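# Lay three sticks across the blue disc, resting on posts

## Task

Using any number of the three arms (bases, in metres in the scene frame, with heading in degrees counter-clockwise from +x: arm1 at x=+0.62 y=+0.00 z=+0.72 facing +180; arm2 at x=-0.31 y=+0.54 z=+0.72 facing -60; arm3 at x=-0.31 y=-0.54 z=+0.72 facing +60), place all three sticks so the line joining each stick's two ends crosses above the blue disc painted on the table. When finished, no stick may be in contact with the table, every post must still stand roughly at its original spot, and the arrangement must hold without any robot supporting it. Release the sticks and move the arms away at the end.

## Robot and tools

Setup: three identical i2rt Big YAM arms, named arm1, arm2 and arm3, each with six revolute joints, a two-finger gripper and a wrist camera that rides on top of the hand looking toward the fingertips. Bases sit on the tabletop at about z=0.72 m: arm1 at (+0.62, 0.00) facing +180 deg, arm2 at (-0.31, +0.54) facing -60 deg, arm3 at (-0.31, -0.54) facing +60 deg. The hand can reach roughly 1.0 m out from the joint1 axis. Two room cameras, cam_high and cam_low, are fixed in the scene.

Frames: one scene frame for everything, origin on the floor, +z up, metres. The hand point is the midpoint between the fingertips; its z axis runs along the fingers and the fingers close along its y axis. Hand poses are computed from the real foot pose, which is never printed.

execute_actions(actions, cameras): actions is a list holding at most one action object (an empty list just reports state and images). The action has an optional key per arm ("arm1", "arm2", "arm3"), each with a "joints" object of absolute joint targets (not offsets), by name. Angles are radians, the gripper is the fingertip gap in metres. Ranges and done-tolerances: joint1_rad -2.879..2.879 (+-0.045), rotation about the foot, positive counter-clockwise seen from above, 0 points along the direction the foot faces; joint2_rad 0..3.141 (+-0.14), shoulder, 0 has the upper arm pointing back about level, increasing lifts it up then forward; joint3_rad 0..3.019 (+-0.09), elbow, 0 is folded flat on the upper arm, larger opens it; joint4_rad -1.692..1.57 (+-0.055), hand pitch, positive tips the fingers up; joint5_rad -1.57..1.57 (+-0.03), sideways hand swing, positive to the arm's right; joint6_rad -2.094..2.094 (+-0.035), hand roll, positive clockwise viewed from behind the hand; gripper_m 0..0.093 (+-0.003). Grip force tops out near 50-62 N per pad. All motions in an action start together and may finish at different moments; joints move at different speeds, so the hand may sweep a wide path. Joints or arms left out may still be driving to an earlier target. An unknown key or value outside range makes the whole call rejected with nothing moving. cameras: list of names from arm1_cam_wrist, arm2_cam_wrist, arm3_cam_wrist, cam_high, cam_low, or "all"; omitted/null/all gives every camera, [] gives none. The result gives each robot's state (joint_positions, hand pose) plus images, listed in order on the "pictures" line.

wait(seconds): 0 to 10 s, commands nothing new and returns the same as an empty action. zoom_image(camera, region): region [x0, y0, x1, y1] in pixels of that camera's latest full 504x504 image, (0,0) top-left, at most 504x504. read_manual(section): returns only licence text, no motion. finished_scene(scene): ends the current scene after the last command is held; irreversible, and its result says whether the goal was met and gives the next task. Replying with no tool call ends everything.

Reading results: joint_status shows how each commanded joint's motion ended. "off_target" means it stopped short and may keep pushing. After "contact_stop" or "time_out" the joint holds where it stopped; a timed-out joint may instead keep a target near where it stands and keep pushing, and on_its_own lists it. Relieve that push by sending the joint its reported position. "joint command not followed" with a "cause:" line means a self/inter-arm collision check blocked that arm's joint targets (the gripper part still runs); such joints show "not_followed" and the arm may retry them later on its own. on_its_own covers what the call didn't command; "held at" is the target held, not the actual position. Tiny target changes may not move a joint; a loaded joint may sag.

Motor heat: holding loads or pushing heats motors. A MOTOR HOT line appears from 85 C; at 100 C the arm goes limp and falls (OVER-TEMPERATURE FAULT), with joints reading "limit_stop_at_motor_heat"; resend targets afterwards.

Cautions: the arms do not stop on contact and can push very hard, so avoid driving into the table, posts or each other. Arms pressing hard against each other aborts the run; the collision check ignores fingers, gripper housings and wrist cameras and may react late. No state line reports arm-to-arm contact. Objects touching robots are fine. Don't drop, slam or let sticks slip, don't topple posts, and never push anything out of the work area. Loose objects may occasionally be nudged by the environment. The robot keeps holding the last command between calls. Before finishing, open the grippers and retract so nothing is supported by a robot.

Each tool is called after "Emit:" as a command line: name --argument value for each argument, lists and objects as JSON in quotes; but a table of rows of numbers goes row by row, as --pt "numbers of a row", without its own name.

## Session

Emit:
execute_actions --actions '[]'

Scene clock: 0.00 s.
Motor temperatures (°C, as the motors report them): arm1=[27 28 27 28 29 28] | arm2=[29 26 30 29 26 27] | arm3=[27 30 27 27 29 29]
arm1.joint_positions: joint1_rad=+0.250 joint2_rad=+0.550 joint3_rad=+1.442 joint4_rad=-1.196 joint5_rad=-0.103 joint6_rad=-0.117 gripper_m=+0.094
arm1.joint_status: not commanded
arm1.hand: x=+0.4226 y=-0.0651 z=+1.4366 quat_wxyz=(-0.083, -0.786, -0.176, +0.587) (m; scene frame)
arm2.joint_positions: joint1_rad=-0.211 joint2_rad=+0.598 joint3_rad=+1.360 joint4_rad=-1.344 joint5_rad=+0.200 joint6_rad=+0.037 gripper_m=+0.094
arm2.joint_status: not commanded
arm2.hand: x=-0.2850 y=+0.3102 z=+1.3150 quat_wxyz=(-0.332, -0.580, -0.658, +0.348) (m; scene frame)
arm3.joint_positions: joint1_rad=-0.004 joint2_rad=+0.643 joint3_rad=+1.436 joint4_rad=-1.346 joint5_rad=-0.095 joint6_rad=-0.401 gripper_m=+0.095
arm3.joint_status: not commanded
arm3.hand: x=-0.2122 y=-0.3213 z=+1.3786 quat_wxyz=(-0.445, +0.606, -0.628, -0.202) (m; scene frame)
pictures: arm1_cam_wrist, arm2_cam_wrist, arm3_cam_wrist, cam_high, cam_low
Images, in order (width x height): arm1_cam_wrist 504x504, arm2_cam_wrist 504x504, arm3_cam_wrist 504x504, cam_high 504x504, cam_low 504x504.

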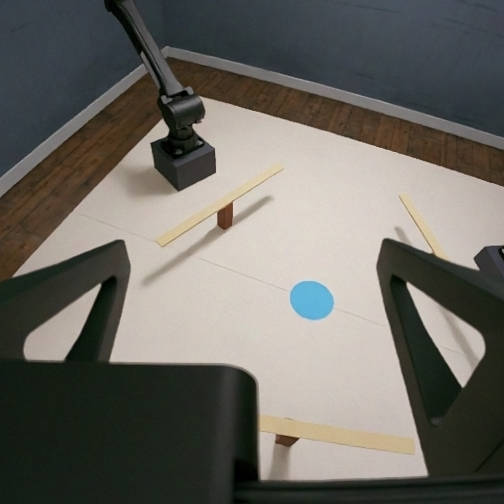

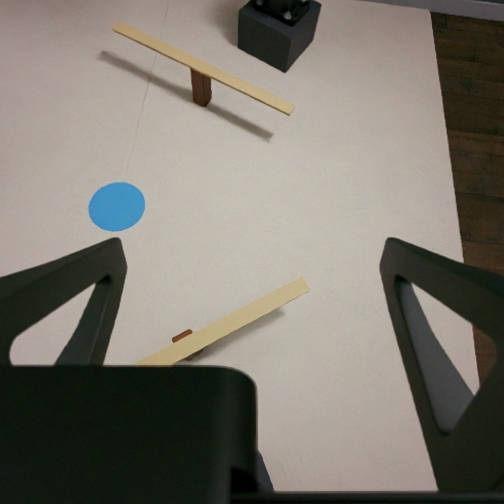

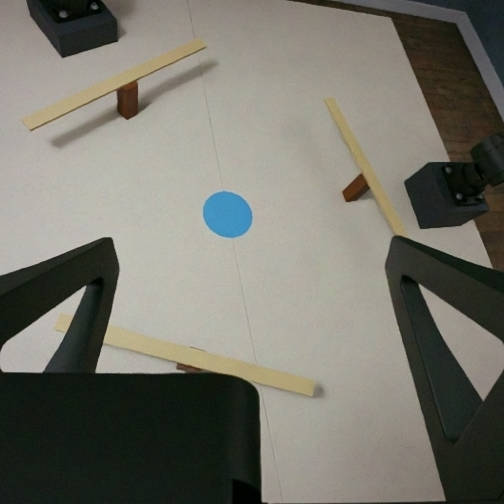

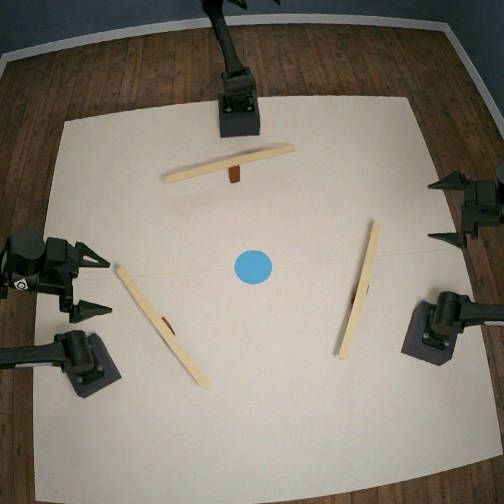

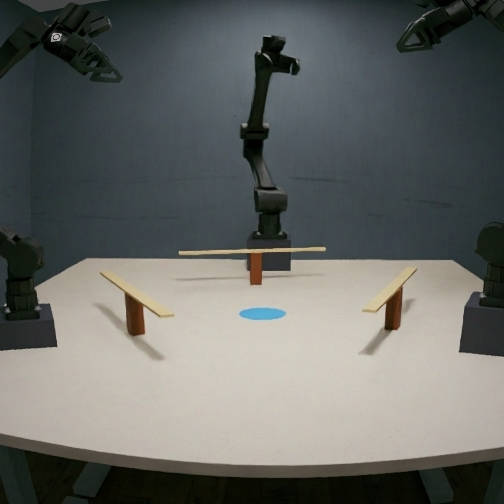

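Emit:
zoom_image --camera "cam_high" --region '[60, 100, 460, 420]'

Emit:
zoom_image --camera "cam_low" --region '[40, 220, 480, 360]'

Region (60, 100, 460, 420) of cam_high's 504x504 image, scaled by 1.260, with more detail than that image has; it fills the top 403 rows of this view, and the rest is white.

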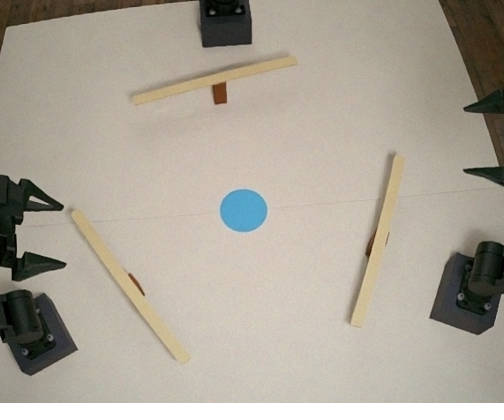

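Region (40, 220, 480, 360) of cam_low's 504x504 image, scaled by 1.145, with more detail than that image has; it fills the top 160 rows of this view, and the rest is white.

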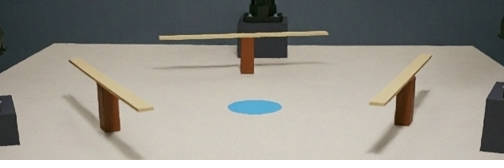

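Emit:
execute_actions --actions '[{"arm1":{"joints":{"joint1_rad":0.10,"joint2_rad":1.245,"joint3_rad":0.6,"joint4_rad":-0.895,"joint5_rad":0,"joint6_rad":1.494}},"arm2":{"joints":{"joint1_rad":0.163,"joint2_rad":1.148,"joint3_rad":0.665,"joint4_rad":-1.058,"joint5_rad":0,"joint6_rad":1.62}},"arm3":{"joints":{"joint1_rad":0.084,"joint2_rad":1.225,"joint3_rad":0.594,"joint4_rad":-0.908,"joint5_rad":0,"joint6_rad":1.588}}}]'

Scene clock: 4.60 s.
Motor temperatures (°C, as the motors report them): arm1=[27 28 29 28 29 28] | arm2=[29 26 31 29 26 27] | arm3=[27 30 28 27 29 29]
arm1.joint_positions: joint1_rad=+0.106 joint2_rad=+1.254 joint3_rad=+0.595 joint4_rad=-0.900 joint5_rad=-0.001 joint6_rad=+1.486 gripper_m=+0.095
arm1.joint_status: all done
arm1.hand: x=+0.3484 y=-0.0288 z=+0.8582 quat_wxyz=(-0.007, -0.772, +0.636, +0.002) (m; scene frame)
arm2.joint_positions: joint1_rad=+0.167 joint2_rad=+1.159 joint3_rad=+0.667 joint4_rad=-1.067 joint5_rad=+0.000 joint6_rad=+1.611 gripper_m=+0.094
arm2.joint_status: all done
arm2.hand: x=-0.1458 y=+0.3204 z=+0.8640 quat_wxyz=(-0.006, -0.954, -0.301, -0.004) (m; scene frame)
arm3.joint_positions: joint1_rad=+0.076 joint2_rad=+1.240 joint3_rad=+0.593 joint4_rad=-0.923 joint5_rad=-0.004 joint6_rad=+1.580 gripper_m=+0.095
arm3.joint_status: all done
arm3.hand: x=-0.2034 y=-0.2908 z=+0.8581 quat_wxyz=(+0.003, -0.208, -0.978, -0.001) (m; scene frame)
pictures: arm1_cam_wrist, arm2_cam_wrist, arm3_cam_wrist, cam_high, cam_low
Images, in order (width x height): arm1_cam_wrist 504x504, arm2_cam_wrist 504x504, arm3_cam_wrist 504x504, cam_high 504x504, cam_low 504x504.

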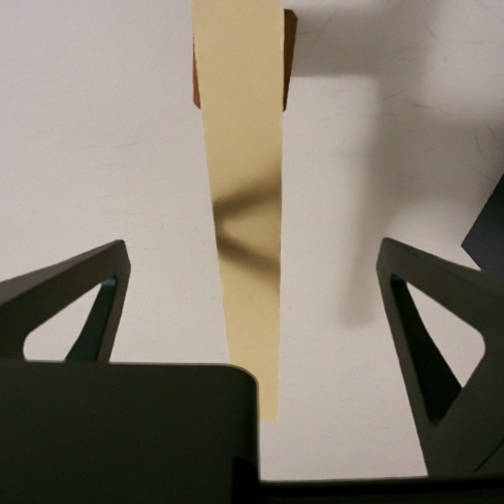

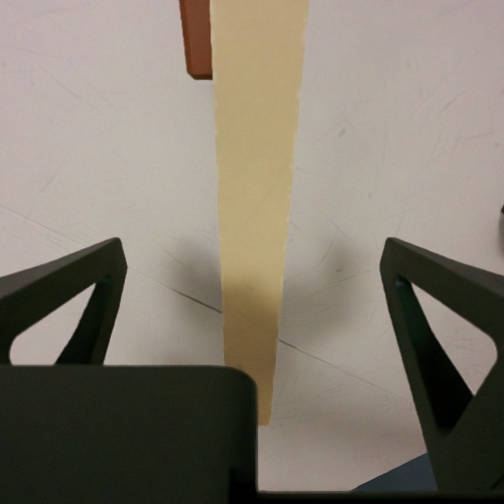

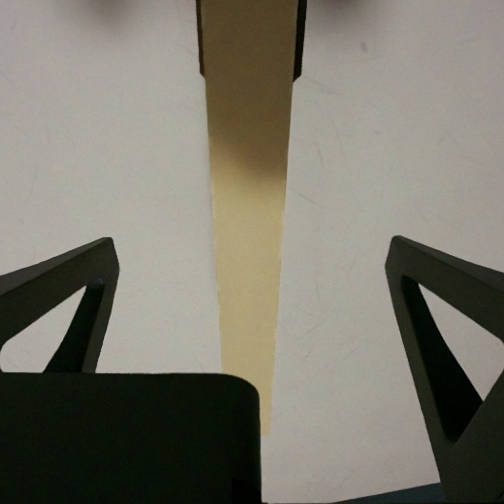

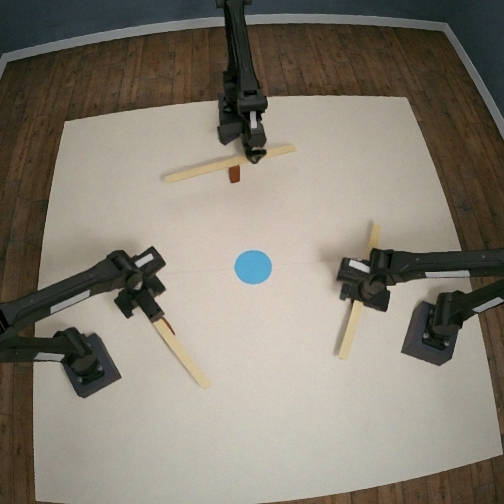

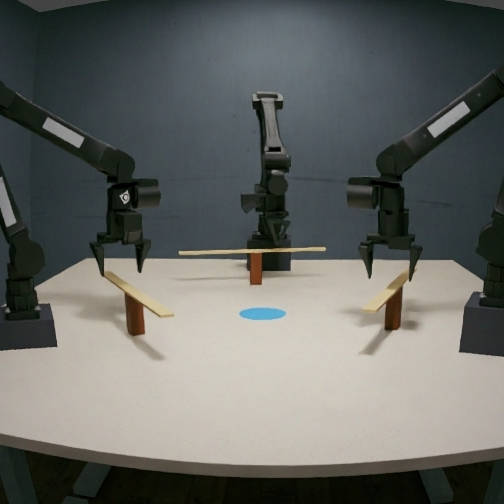

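Emit:
execute_actions --actions '[{"arm1":{"joints":{"joint2_rad":1.375,"joint3_rad":0.552,"joint4_rad":-0.735,"joint6_rad":1.446}},"arm2":{"joints":{"joint2_rad":1.251,"joint3_rad":0.604,"joint4_rad":-0.909,"joint6_rad":1.64}},"arm3":{"joints":{"joint2_rad":1.355,"joint3_rad":0.54,"joint4_rad":-0.747}}}]' --cameras '["arm1_cam_wrist","arm2_cam_wrist","arm3_cam_wrist","cam_low"]'

Scene clock: 6.27 s.
Motor temperatures (°C, as the motors report them): arm1=[27 28 29 28 29 28] | arm2=[29 26 32 29 26 27] | arm3=[27 30 29 27 29 29]
arm1.joint_positions: joint1_rad=+0.106 joint2_rad=+1.377 joint3_rad=+0.548 joint4_rad=-0.750 joint5_rad=-0.001 joint6_rad=+1.455 gripper_m=+0.095
arm1.joint_status: all done
arm1.hand: x=+0.3502 y=-0.0288 z=+0.8141 quat_wxyz=(+0.000, -0.781, +0.624, -0.005) (m; scene frame)
arm2.joint_positions: joint1_rad=+0.167 joint2_rad=+1.252 joint3_rad=+0.603 joint4_rad=-0.925 joint5_rad=+0.000 joint6_rad=+1.632 gripper_m=+0.094
arm2.joint_status: all done
arm2.hand: x=-0.1462 y=+0.3213 z=+0.8201 quat_wxyz=(+0.001, -0.957, -0.291, -0.002) (m; scene frame)
arm3.joint_positions: joint1_rad=+0.076 joint2_rad=+1.352 joint3_rad=+0.540 joint4_rad=-0.762 joint5_rad=-0.004 joint6_rad=+1.580 gripper_m=+0.095
arm3.joint_status: all done
arm3.hand: x=-0.2035 y=-0.2909 z=+0.8153 quat_wxyz=(+0.003, -0.208, -0.978, +0.001) (m; scene frame)
pictures: arm1_cam_wrist, arm2_cam_wrist, arm3_cam_wrist, cam_low
Images, in order (width x height): arm1_cam_wrist 504x504, arm2_cam_wrist 504x504, arm3_cam_wrist 504x504, cam_low 504x504.

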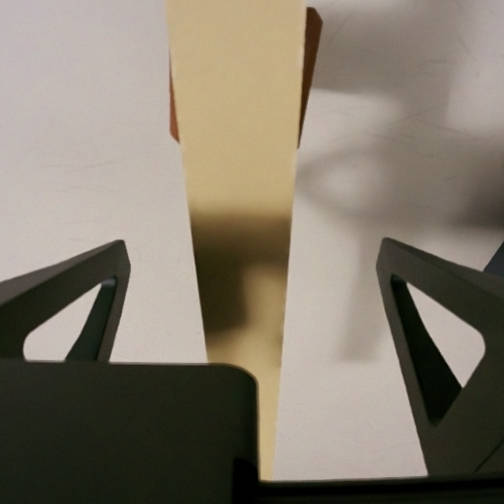

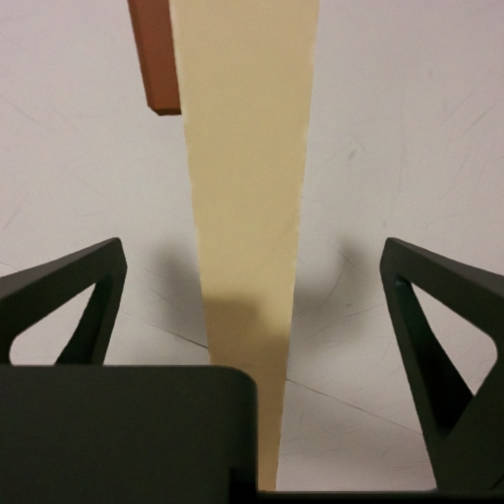

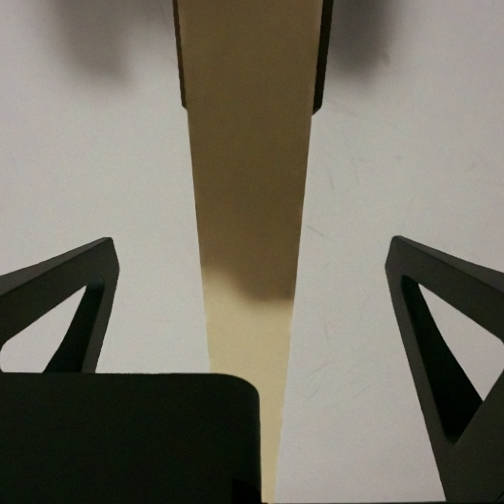

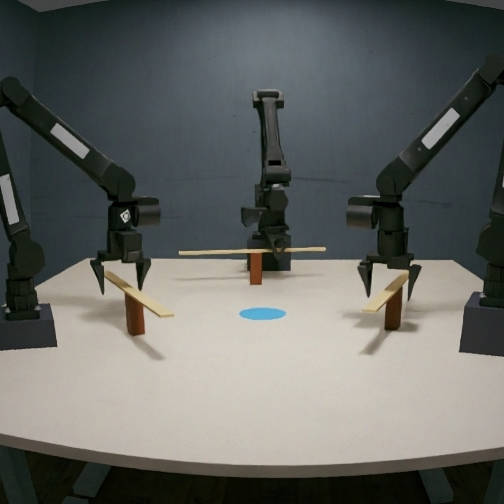

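Emit:
execute_actions --actions '[{"arm1":{"joints":{"joint4_rad":-0.724,"gripper_m":0.012}},"arm2":{"joints":{"gripper_m":0.012}},"arm3":{"joints":{"gripper_m":0.012}}}]' --cameras '["cam_low","arm1_cam_wrist"]'

Scene clock: 7.10 s.
Motor temperatures (°C, as the motors report them): arm1=[27 28 29 28 29 28] | arm2=[29 26 32 29 26 27] | arm3=[27 30 29 27 29 29]
arm1.joint_positions: joint1_rad=+0.106 joint2_rad=+1.377 joint3_rad=+0.548 joint4_rad=-0.738 joint5_rad=-0.001 joint6_rad=+1.454 gripper_m=+0.027
arm1.joint_status: gripper_m off_target (ended at +0.027, target +0.012); the others done
arm1.hand: x=+0.3474 y=-0.0291 z=+0.8141 quat_wxyz=(-0.004, -0.782, +0.624, -0.001) (m; scene frame)
arm2.joint_positions: joint1_rad=+0.167 joint2_rad=+1.252 joint3_rad=+0.603 joint4_rad=-0.924 joint5_rad=+0.000 joint6_rad=+1.633 gripper_m=+0.027
arm2.joint_status: gripper_m off_target (ended at +0.027, target +0.012)
arm2.hand: x=-0.1461 y=+0.3211 z=+0.8201 quat_wxyz=(+0.000, -0.957, -0.291, -0.002) (m; scene frame)
arm3.joint_positions: joint1_rad=+0.076 joint2_rad=+1.352 joint3_rad=+0.540 joint4_rad=-0.762 joint5_rad=-0.004 joint6_rad=+1.581 gripper_m=+0.028
arm3.joint_status: gripper_m off_target (ended at +0.028, target +0.012)
arm3.hand: x=-0.2034 y=-0.2909 z=+0.8153 quat_wxyz=(+0.003, -0.208, -0.978, +0.001) (m; scene frame)
pictures: arm1_cam_wrist, cam_low
Images, in order (width x height): arm1_cam_wrist 504x504, cam_low 504x504.

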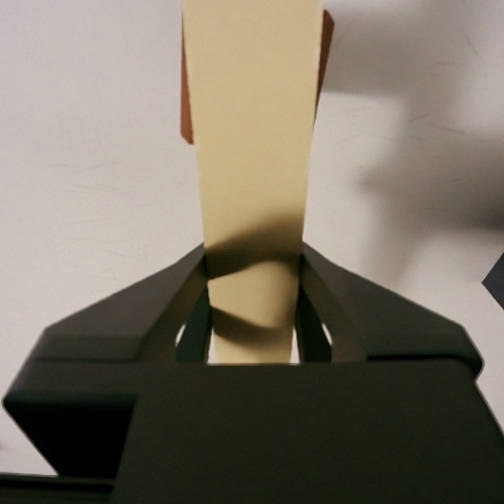

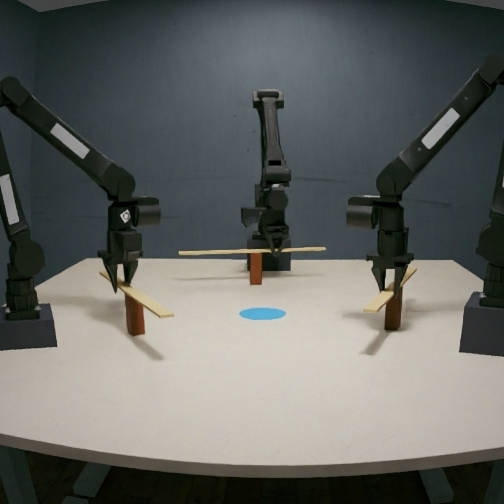

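Emit:
execute_actions --actions '[{"arm1":{"joints":{"joint2_rad":1.30,"joint3_rad":0.735,"joint4_rad":-0.77,"joint6_rad":0.48}},"arm2":{"joints":{"joint2_rad":1.215,"joint3_rad":0.815,"joint4_rad":-0.93,"joint6_rad":0.5}},"arm3":{"joints":{"joint2_rad":1.285,"joint3_rad":0.735,"joint4_rad":-0.78,"joint6_rad":0.48}}}]' --cameras '["cam_high","cam_low"]'

Scene clock: 13.20 s.
Motor temperatures (°C, as the motors report them): arm1=[27 28 30 28 29 28] | arm2=[29 26 33 29 26 27] | arm3=[27 30 30 27 29 29]
arm1.joint_positions: joint1_rad=+0.106 joint2_rad=+1.312 joint3_rad=+0.712 joint4_rad=-0.763 joint5_rad=-0.001 joint6_rad=+0.489 gripper_m=+0.027
arm1.joint_status: all done
arm1.hand: x=+0.2655 y=-0.0375 z=+0.8843 quat_wxyz=(-0.034, -0.976, +0.189, +0.099) (m; scene frame)
arm2.joint_positions: joint1_rad=+0.167 joint2_rad=+1.220 joint3_rad=+0.787 joint4_rad=-0.925 joint5_rad=+0.000 joint6_rad=+0.509 gripper_m=+0.027
arm2.joint_status: all done
arm2.hand: x=-0.0961 y=+0.2552 z=+0.8945 quat_wxyz=(-0.106, -0.651, -0.751, +0.020) (m; scene frame)
arm3.joint_positions: joint1_rad=+0.076 joint2_rad=+1.291 joint3_rad=+0.717 joint4_rad=-0.773 joint5_rad=-0.004 joint6_rad=+0.489 gripper_m=+0.028
arm3.joint_status: all done
arm3.hand: x=-0.1676 y=-0.2085 z=+0.8897 quat_wxyz=(-0.074, +0.328, -0.938, -0.084) (m; scene frame)
pictures: cam_high, cam_low
Images, in order (width x height): cam_high 504x504, cam_low 504x504.

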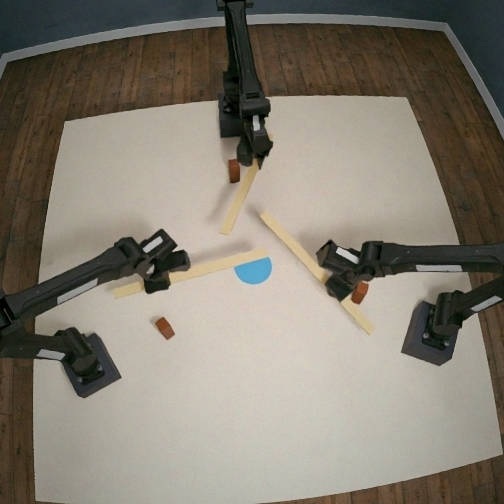

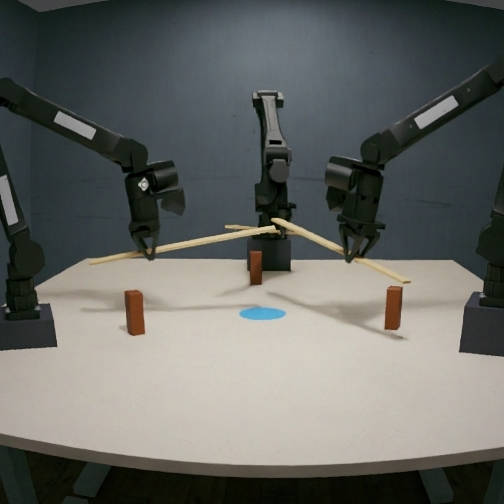

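Emit:
execute_actions --actions '[{"arm1":{"joints":{"joint1_rad":-0.063,"joint2_rad":1.535,"joint3_rad":0.93,"joint4_rad":-0.712,"joint6_rad":0.16}},"arm2":{"joints":{"joint1_rad":-0.032,"joint2_rad":1.452,"joint3_rad":0.988,"joint4_rad":-0.845,"joint6_rad":0.16}},"arm3":{"joints":{"joint1_rad":-0.116,"joint2_rad":1.51,"joint3_rad":0.90,"joint4_rad":-0.718,"joint6_rad":0.16}}}]' --cameras '["cam_high","cam_low"]'

Scene clock: 22.37 s.
Motor temperatures (°C, as the motors report them): arm1=[27 28 32 28 29 28] | arm2=[29 26 35 29 26 27] | arm3=[27 31 32 27 29 29]
arm1.joint_positions: joint1_rad=-0.069 joint2_rad=+1.536 joint3_rad=+0.895 joint4_rad=-0.722 joint5_rad=+0.000 joint6_rad=+0.169 gripper_m=+0.027
arm1.joint_status: all done
arm1.hand: x=+0.1879 y=+0.0299 z=+0.8684 quat_wxyz=(-0.008, -0.988, +0.118, +0.103) (m; scene frame)
arm2.joint_positions: joint1_rad=-0.038 joint2_rad=+1.453 joint3_rad=+0.952 joint4_rad=-0.856 joint5_rad=+0.000 joint6_rad=+0.169 gripper_m=+0.027
arm2.joint_status: all done
arm2.hand: x=-0.1241 y=+0.1472 z=+0.8767 quat_wxyz=(-0.097, -0.599, -0.793, +0.048) (m; scene frame)
arm3.joint_positions: joint1_rad=-0.122 joint2_rad=+1.505 joint3_rad=+0.874 joint4_rad=-0.728 joint5_rad=-0.002 joint6_rad=+0.168 gripper_m=+0.028
arm3.joint_status: all done
arm3.hand: x=-0.0672 y=-0.1883 z=+0.8703 quat_wxyz=(-0.088, +0.385, -0.917, -0.058) (m; scene frame)
pictures: cam_high, cam_low
Images, in order (width x height): cam_high 504x504, cam_low 504x504.

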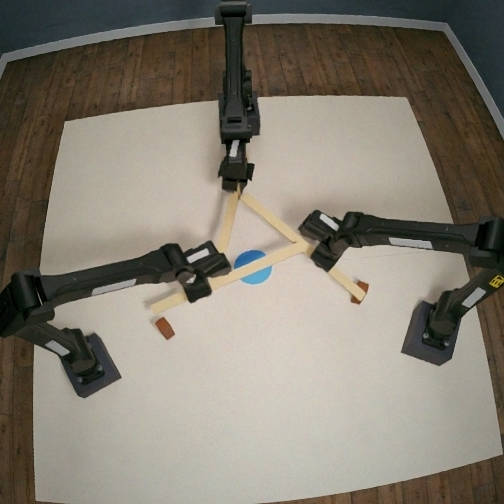

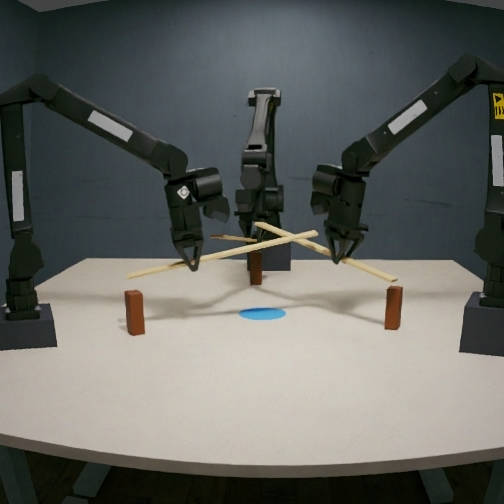

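Emit:
execute_actions --actions '[{"arm1":{"joints":{"joint1_rad":-0.055,"joint2_rad":1.617,"joint3_rad":0.972,"joint4_rad":-0.76,"joint6_rad":-0.09}},"arm2":{"joints":{"joint2_rad":1.524,"joint3_rad":1.012,"joint4_rad":-0.893,"joint6_rad":-0.093}},"arm3":{"joints":{"joint1_rad":-0.107,"joint2_rad":1.602,"joint3_rad":0.945,"joint4_rad":-0.766,"joint6_rad":-0.098}}}]' --cameras '["cam_high","cam_low"]'

Emit:
zoom_image --camera "cam_high" --region '[140, 150, 390, 350]'

Emit:
zoom_image --camera "cam_low" --region '[350, 265, 420, 335]'

Emit:
zoom_image --camera "cam_low" --region '[110, 270, 180, 340]'

Emit:
zoom_image --camera "cam_low" --region '[215, 225, 315, 295]'

Scene clock: 24.60 s.
Motor temperatures (°C, as the motors report them): arm1=[27 29 32 28 29 28] | arm2=[29 26 36 29 26 27] | arm3=[27 31 32 27 29 29]
arm1.joint_positions: joint1_rad=-0.067 joint2_rad=+1.619 joint3_rad=+0.931 joint4_rad=-0.749 joint5_rad=+0.000 joint6_rad=-0.080 gripper_m=+0.027
arm1.joint_status: all done
arm1.hand: x=+0.1853 y=+0.0292 z=+0.8455 quat_wxyz=(+0.002, -0.998, -0.007, +0.067) (m; scene frame)
arm2.joint_positions: joint1_rad=-0.038 joint2_rad=+1.521 joint3_rad=+0.965 joint4_rad=-0.880 joint5_rad=+0.000 joint6_rad=-0.083 gripper_m=+0.027
arm2.joint_status: all done
arm2.hand: x=-0.1257 y=+0.1507 z=+0.8523 quat_wxyz=(-0.058, -0.496, -0.866, +0.037) (m; scene frame)
arm3.joint_positions: joint1_rad=-0.118 joint2_rad=+1.595 joint3_rad=+0.911 joint4_rad=-0.754 joint5_rad=-0.002 joint6_rad=-0.088 gripper_m=+0.028
arm3.joint_status: all done
arm3.hand: x=-0.0673 y=-0.1852 z=+0.8455 quat_wxyz=(-0.059, +0.502, -0.862, -0.030) (m; scene frame)
pictures: cam_high, cam_low
Images, in order (width x height): cam_high 504x504, cam_low 504x504.

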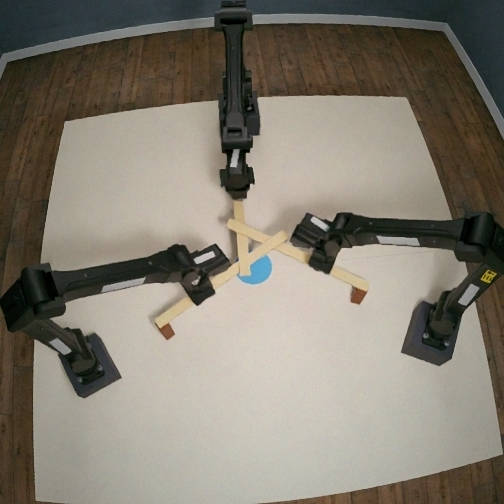

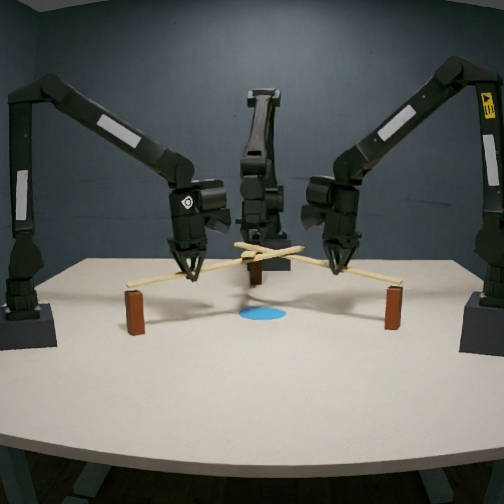

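Region (140, 150, 390, 350) of cam_high's 504x504 image, scaled by 2.016, with more detail than that image has; it fills the top 403 rows of this view, and the rest is white.

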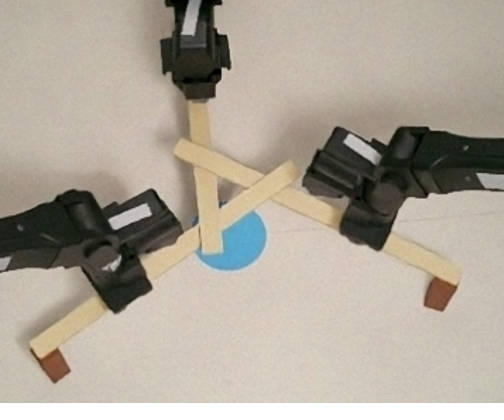

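Region (350, 265, 420, 335) of cam_low's 504x504 image, scaled by 7.200, with more detail than that image has.

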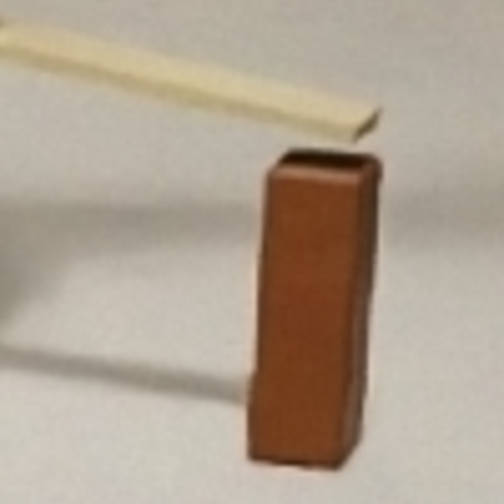

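Region (110, 270, 180, 340) of cam_low's 504x504 image, scaled by 7.200, with more detail than that image has.

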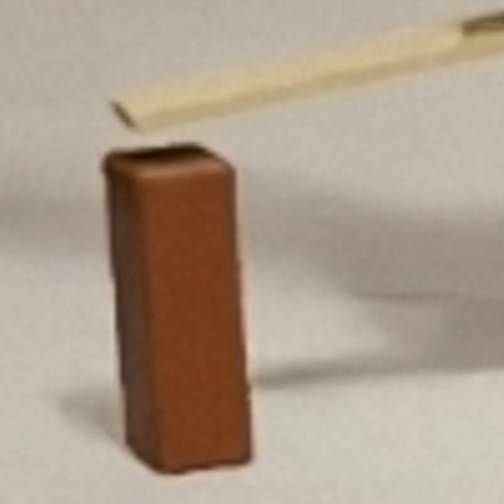

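Region (215, 225, 315, 295) of cam_low's 504x504 image, scaled by 5.040, with more detail than that image has; it fills the top 353 rows of this view, and the rest is white.

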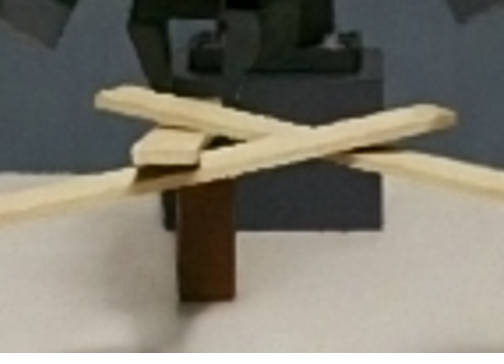

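Emit:
execute_actions --actions '[{"arm1":{"joints":{"joint2_rad":1.663}},"arm2":{"joints":{"joint2_rad":1.574}},"arm3":{"joints":{"joint2_rad":1.648}}}]' --cameras '["cam_high","cam_low"]'

Emit:
zoom_image --camera "cam_low" --region '[350, 265, 420, 335]'

Emit:
zoom_image --camera "cam_low" --region '[110, 270, 180, 340]'

Emit:
zoom_image --camera "cam_low" --region '[215, 225, 315, 295]'

Scene clock: 29.20 s.
Motor temperatures (°C, as the motors report them): arm1=[27 29 33 28 29 28] | arm2=[29 27 37 29 26 27] | arm3=[27 31 33 27 29 29]
arm1.joint_positions: joint1_rad=-0.066 joint2_rad=+1.657 joint3_rad=+0.935 joint4_rad=-0.749 joint5_rad=+0.000 joint6_rad=-0.080 gripper_m=+0.027
arm1.joint_status: all done
arm1.hand: x=+0.1880 y=+0.0287 z=+0.8308 quat_wxyz=(+0.001, -0.999, -0.007, +0.049) (m; scene frame)
arm2.joint_positions: joint1_rad=-0.038 joint2_rad=+1.558 joint3_rad=+0.971 joint4_rad=-0.880 joint5_rad=+0.000 joint6_rad=-0.083 gripper_m=+0.027
arm2.joint_status: all done
arm2.hand: x=-0.1256 y=+0.1504 z=+0.8397 quat_wxyz=(-0.045, -0.496, -0.866, +0.029) (m; scene frame)
arm3.joint_positions: joint1_rad=-0.118 joint2_rad=+1.628 joint3_rad=+0.915 joint4_rad=-0.754 joint5_rad=-0.001 joint6_rad=-0.087 gripper_m=+0.028
arm3.joint_status: all done
arm3.hand: x=-0.0680 y=-0.1868 z=+0.8336 quat_wxyz=(-0.047, +0.502, -0.863, -0.023) (m; scene frame)
pictures: cam_high, cam_low
Images, in order (width x height): cam_high 504x504, cam_low 504x504.

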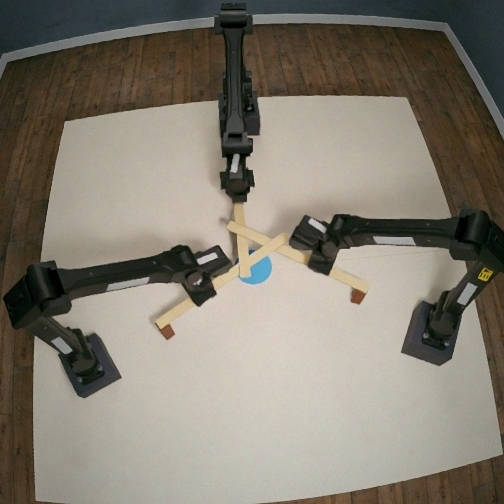

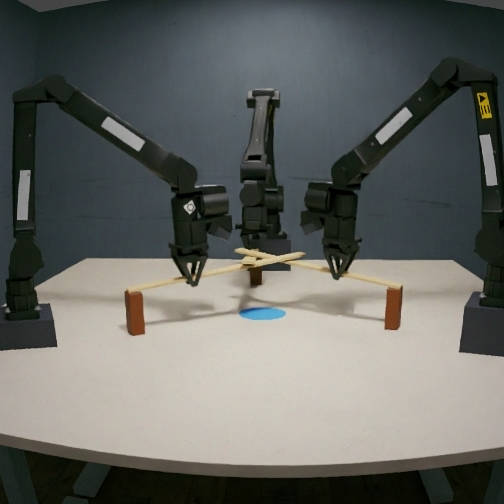

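Region (350, 265, 420, 335) of cam_low's 504x504 image, scaled by 7.200, with more detail than that image has.

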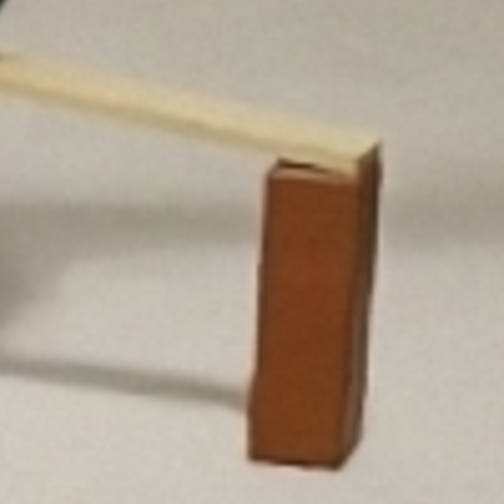

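Region (110, 270, 180, 340) of cam_low's 504x504 image, scaled by 7.200, with more detail than that image has.

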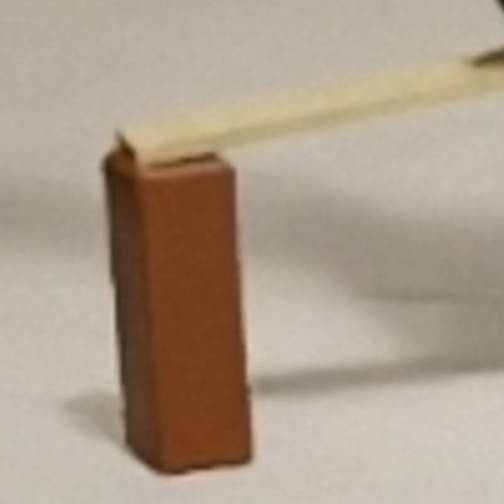

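Region (215, 225, 315, 295) of cam_low's 504x504 image, scaled by 5.040, with more detail than that image has; it fills the top 353 rows of this view, and the rest is white.

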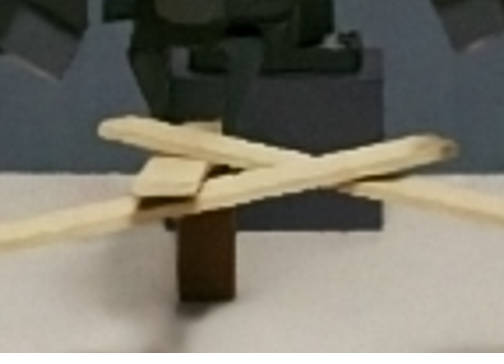

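Emit:
execute_actions --actions '[]'

Scene clock: 29.43 s.
Motor temperatures (°C, as the motors report them): arm1=[27 29 33 28 29 28] | arm2=[29 27 37 29 26 27] | arm3=[27 31 33 27 29 29]
arm1.joint_positions: joint1_rad=-0.066 joint2_rad=+1.657 joint3_rad=+0.935 joint4_rad=-0.749 joint5_rad=+0.000 joint6_rad=-0.080 gripper_m=+0.027
arm1.joint_status: all done
arm1.hand: x=+0.1880 y=+0.0287 z=+0.8308 quat_wxyz=(+0.001, -0.999, -0.007, +0.049) (m; scene frame)
arm2.joint_positions: joint1_rad=-0.038 joint2_rad=+1.558 joint3_rad=+0.971 joint4_rad=-0.880 joint5_rad=+0.000 joint6_rad=-0.083 gripper_m=+0.027
arm2.joint_status: all done
arm2.hand: x=-0.1256 y=+0.1504 z=+0.8397 quat_wxyz=(-0.045, -0.496, -0.866, +0.029) (m; scene frame)
arm3.joint_positions: joint1_rad=-0.118 joint2_rad=+1.628 joint3_rad=+0.915 joint4_rad=-0.754 joint5_rad=-0.001 joint6_rad=-0.087 gripper_m=+0.028
arm3.joint_status: all done
arm3.hand: x=-0.0680 y=-0.1868 z=+0.8336 quat_wxyz=(-0.047, +0.502, -0.863, -0.023) (m; scene frame)
pictures: arm1_cam_wrist, arm2_cam_wrist, arm3_cam_wrist, cam_high, cam_low
Images, in order (width x height): arm1_cam_wrist 504x504, arm2_cam_wrist 504x504, arm3_cam_wrist 504x504, cam_high 504x504, cam_low 504x504.

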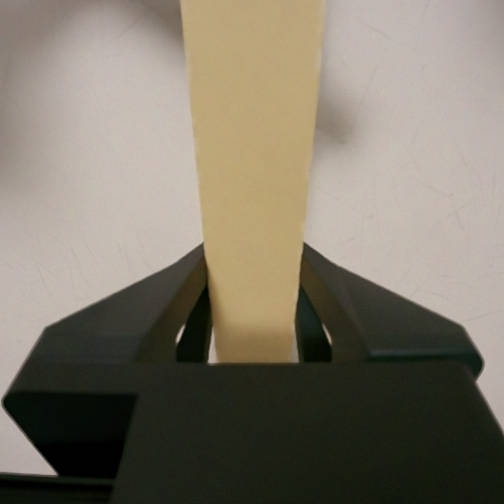

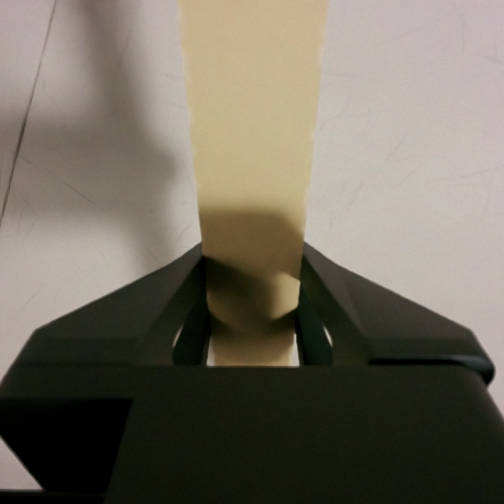

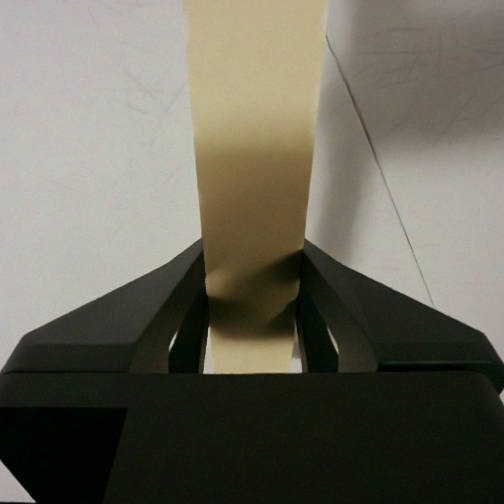

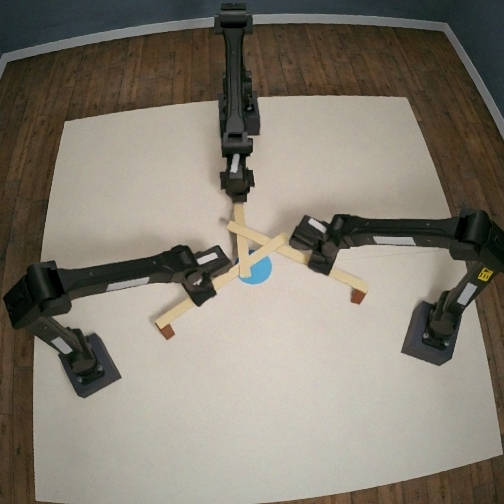

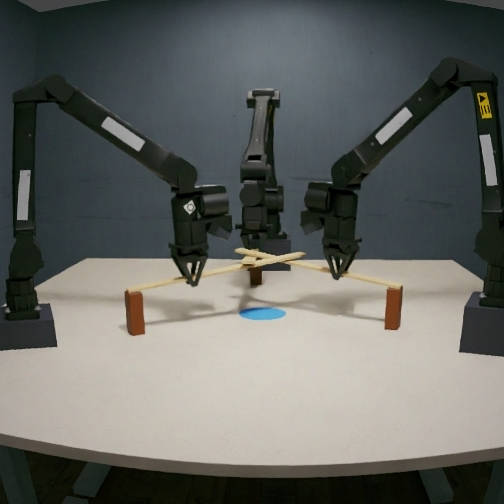

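Emit:
execute_actions --actions '[{"arm1": {"joints": {"gripper_m": 0.07}}, "arm2": {"joints": {"gripper_m": 0.07}}, "arm3": {"joints": {"gripper_m": 0.07}}}]' --cameras '["cam_high", "cam_low"]'

Scene clock: 30.13 s.
Motor temperatures (°C, as the motors report them): arm1=[27 29 33 28 29 28] | arm2=[29 27 37 29 26 27] | arm3=[27 31 33 27 29 29]
arm1.joint_positions: joint1_rad=-0.066 joint2_rad=+1.657 joint3_rad=+0.935 joint4_rad=-0.749 joint5_rad=+0.000 joint6_rad=-0.082 gripper_m=+0.070
arm1.joint_status: all done
arm1.hand: x=+0.1880 y=+0.0287 z=+0.8308 quat_wxyz=(+0.001, -0.999, -0.008, +0.049) (m; scene frame)
arm2.joint_positions: joint1_rad=-0.038 joint2_rad=+1.558 joint3_rad=+0.971 joint4_rad=-0.880 joint5_rad=+0.000 joint6_rad=-0.085 gripper_m=+0.070
arm2.joint_status: all done
arm2.hand: x=-0.1256 y=+0.1504 z=+0.8397 quat_wxyz=(-0.045, -0.496, -0.867, +0.028) (m; scene frame)
arm3.joint_positions: joint1_rad=-0.118 joint2_rad=+1.628 joint3_rad=+0.915 joint4_rad=-0.754 joint5_rad=-0.001 joint6_rad=-0.090 gripper_m=+0.070
arm3.joint_status: all done
arm3.hand: x=-0.0682 y=-0.1867 z=+0.8336 quat_wxyz=(-0.047, +0.504, -0.862, -0.023) (m; scene frame)
pictures: cam_high, cam_low
Images, in order (width x height): cam_high 504x504, cam_low 504x504.

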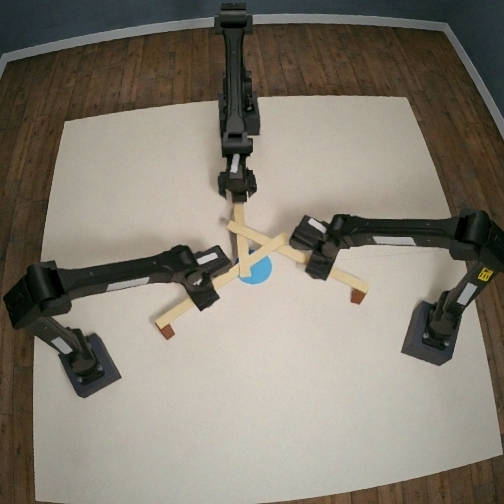

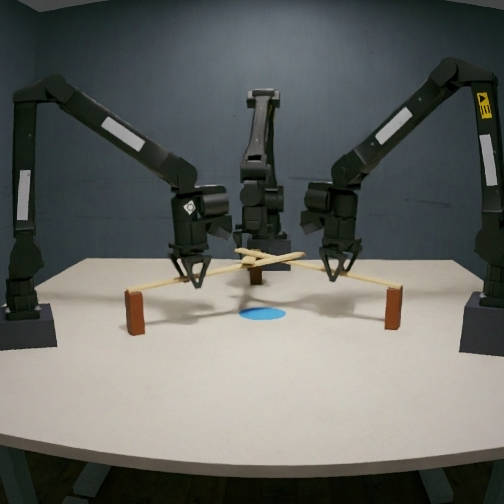

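Emit:
execute_actions --actions '[{"arm1": {"joints": {"joint2_rad": 1.0}}, "arm2": {"joints": {"joint2_rad": 0.95}}, "arm3": {"joints": {"joint2_rad": 1.0}}}]'

Scene clock: 31.57 s.
Motor temperatures (°C, as the motors report them): arm1=[27 29 34 28 29 28] | arm2=[29 27 37 29 26 27] | arm3=[27 31 34 27 29 29]
arm1.joint_positions: joint1_rad=-0.066 joint2_rad=+0.996 joint3_rad=+0.935 joint4_rad=-0.749 joint5_rad=+0.000 joint6_rad=-0.082 gripper_m=+0.070
arm1.joint_status: all done
arm1.hand: x=+0.1974 y=+0.0297 z=+1.1099 quat_wxyz=(+0.025, -0.929, -0.007, +0.370) (m; scene frame)
arm2.joint_positions: joint1_rad=-0.038 joint2_rad=+0.939 joint3_rad=+0.975 joint4_rad=-0.880 joint5_rad=+0.000 joint6_rad=-0.085 gripper_m=+0.070
arm2.joint_status: all done
arm2.hand: x=-0.1400 y=+0.1779 z=+1.0918 quat_wxyz=(-0.295, -0.465, -0.810, +0.201) (m; scene frame)
arm3.joint_positions: joint1_rad=-0.118 joint2_rad=+0.988 joint3_rad=+0.917 joint4_rad=-0.754 joint5_rad=-0.001 joint6_rad=-0.090 gripper_m=+0.070
arm3.joint_status: all done
arm3.hand: x=-0.0722 y=-0.1931 z=+1.0997 quat_wxyz=(-0.329, +0.470, -0.804, -0.156) (m; scene frame)
pictures: arm1_cam_wrist, arm2_cam_wrist, arm3_cam_wrist, cam_high, cam_low
Images, in order (width x height): arm1_cam_wrist 504x504, arm2_cam_wrist 504x504, arm3_cam_wrist 504x504, cam_high 504x504, cam_low 504x504.

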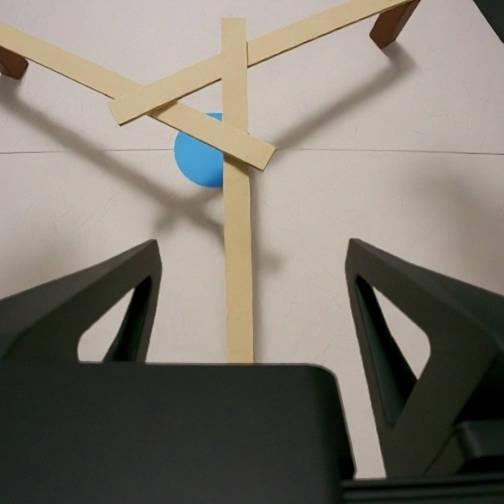

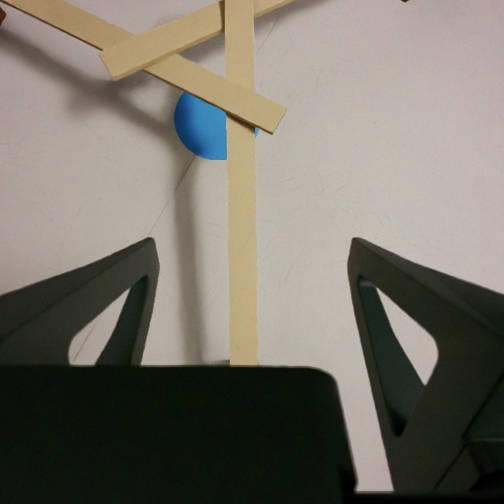

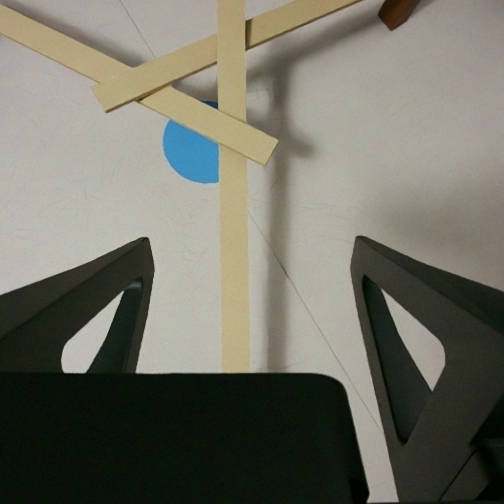

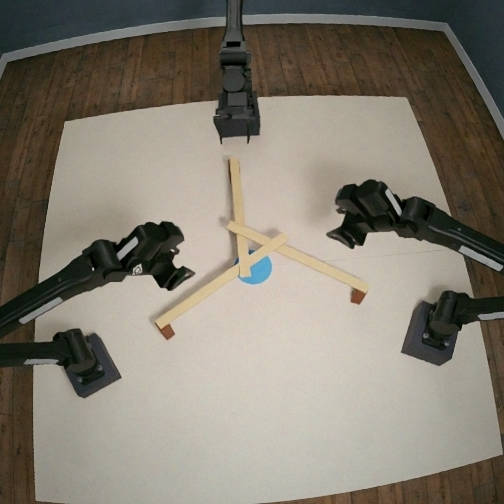

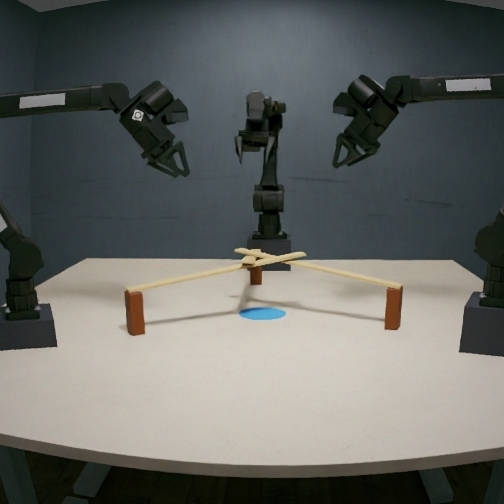

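Emit:
finished_scene --scene 2

The scene is finished: the task was done.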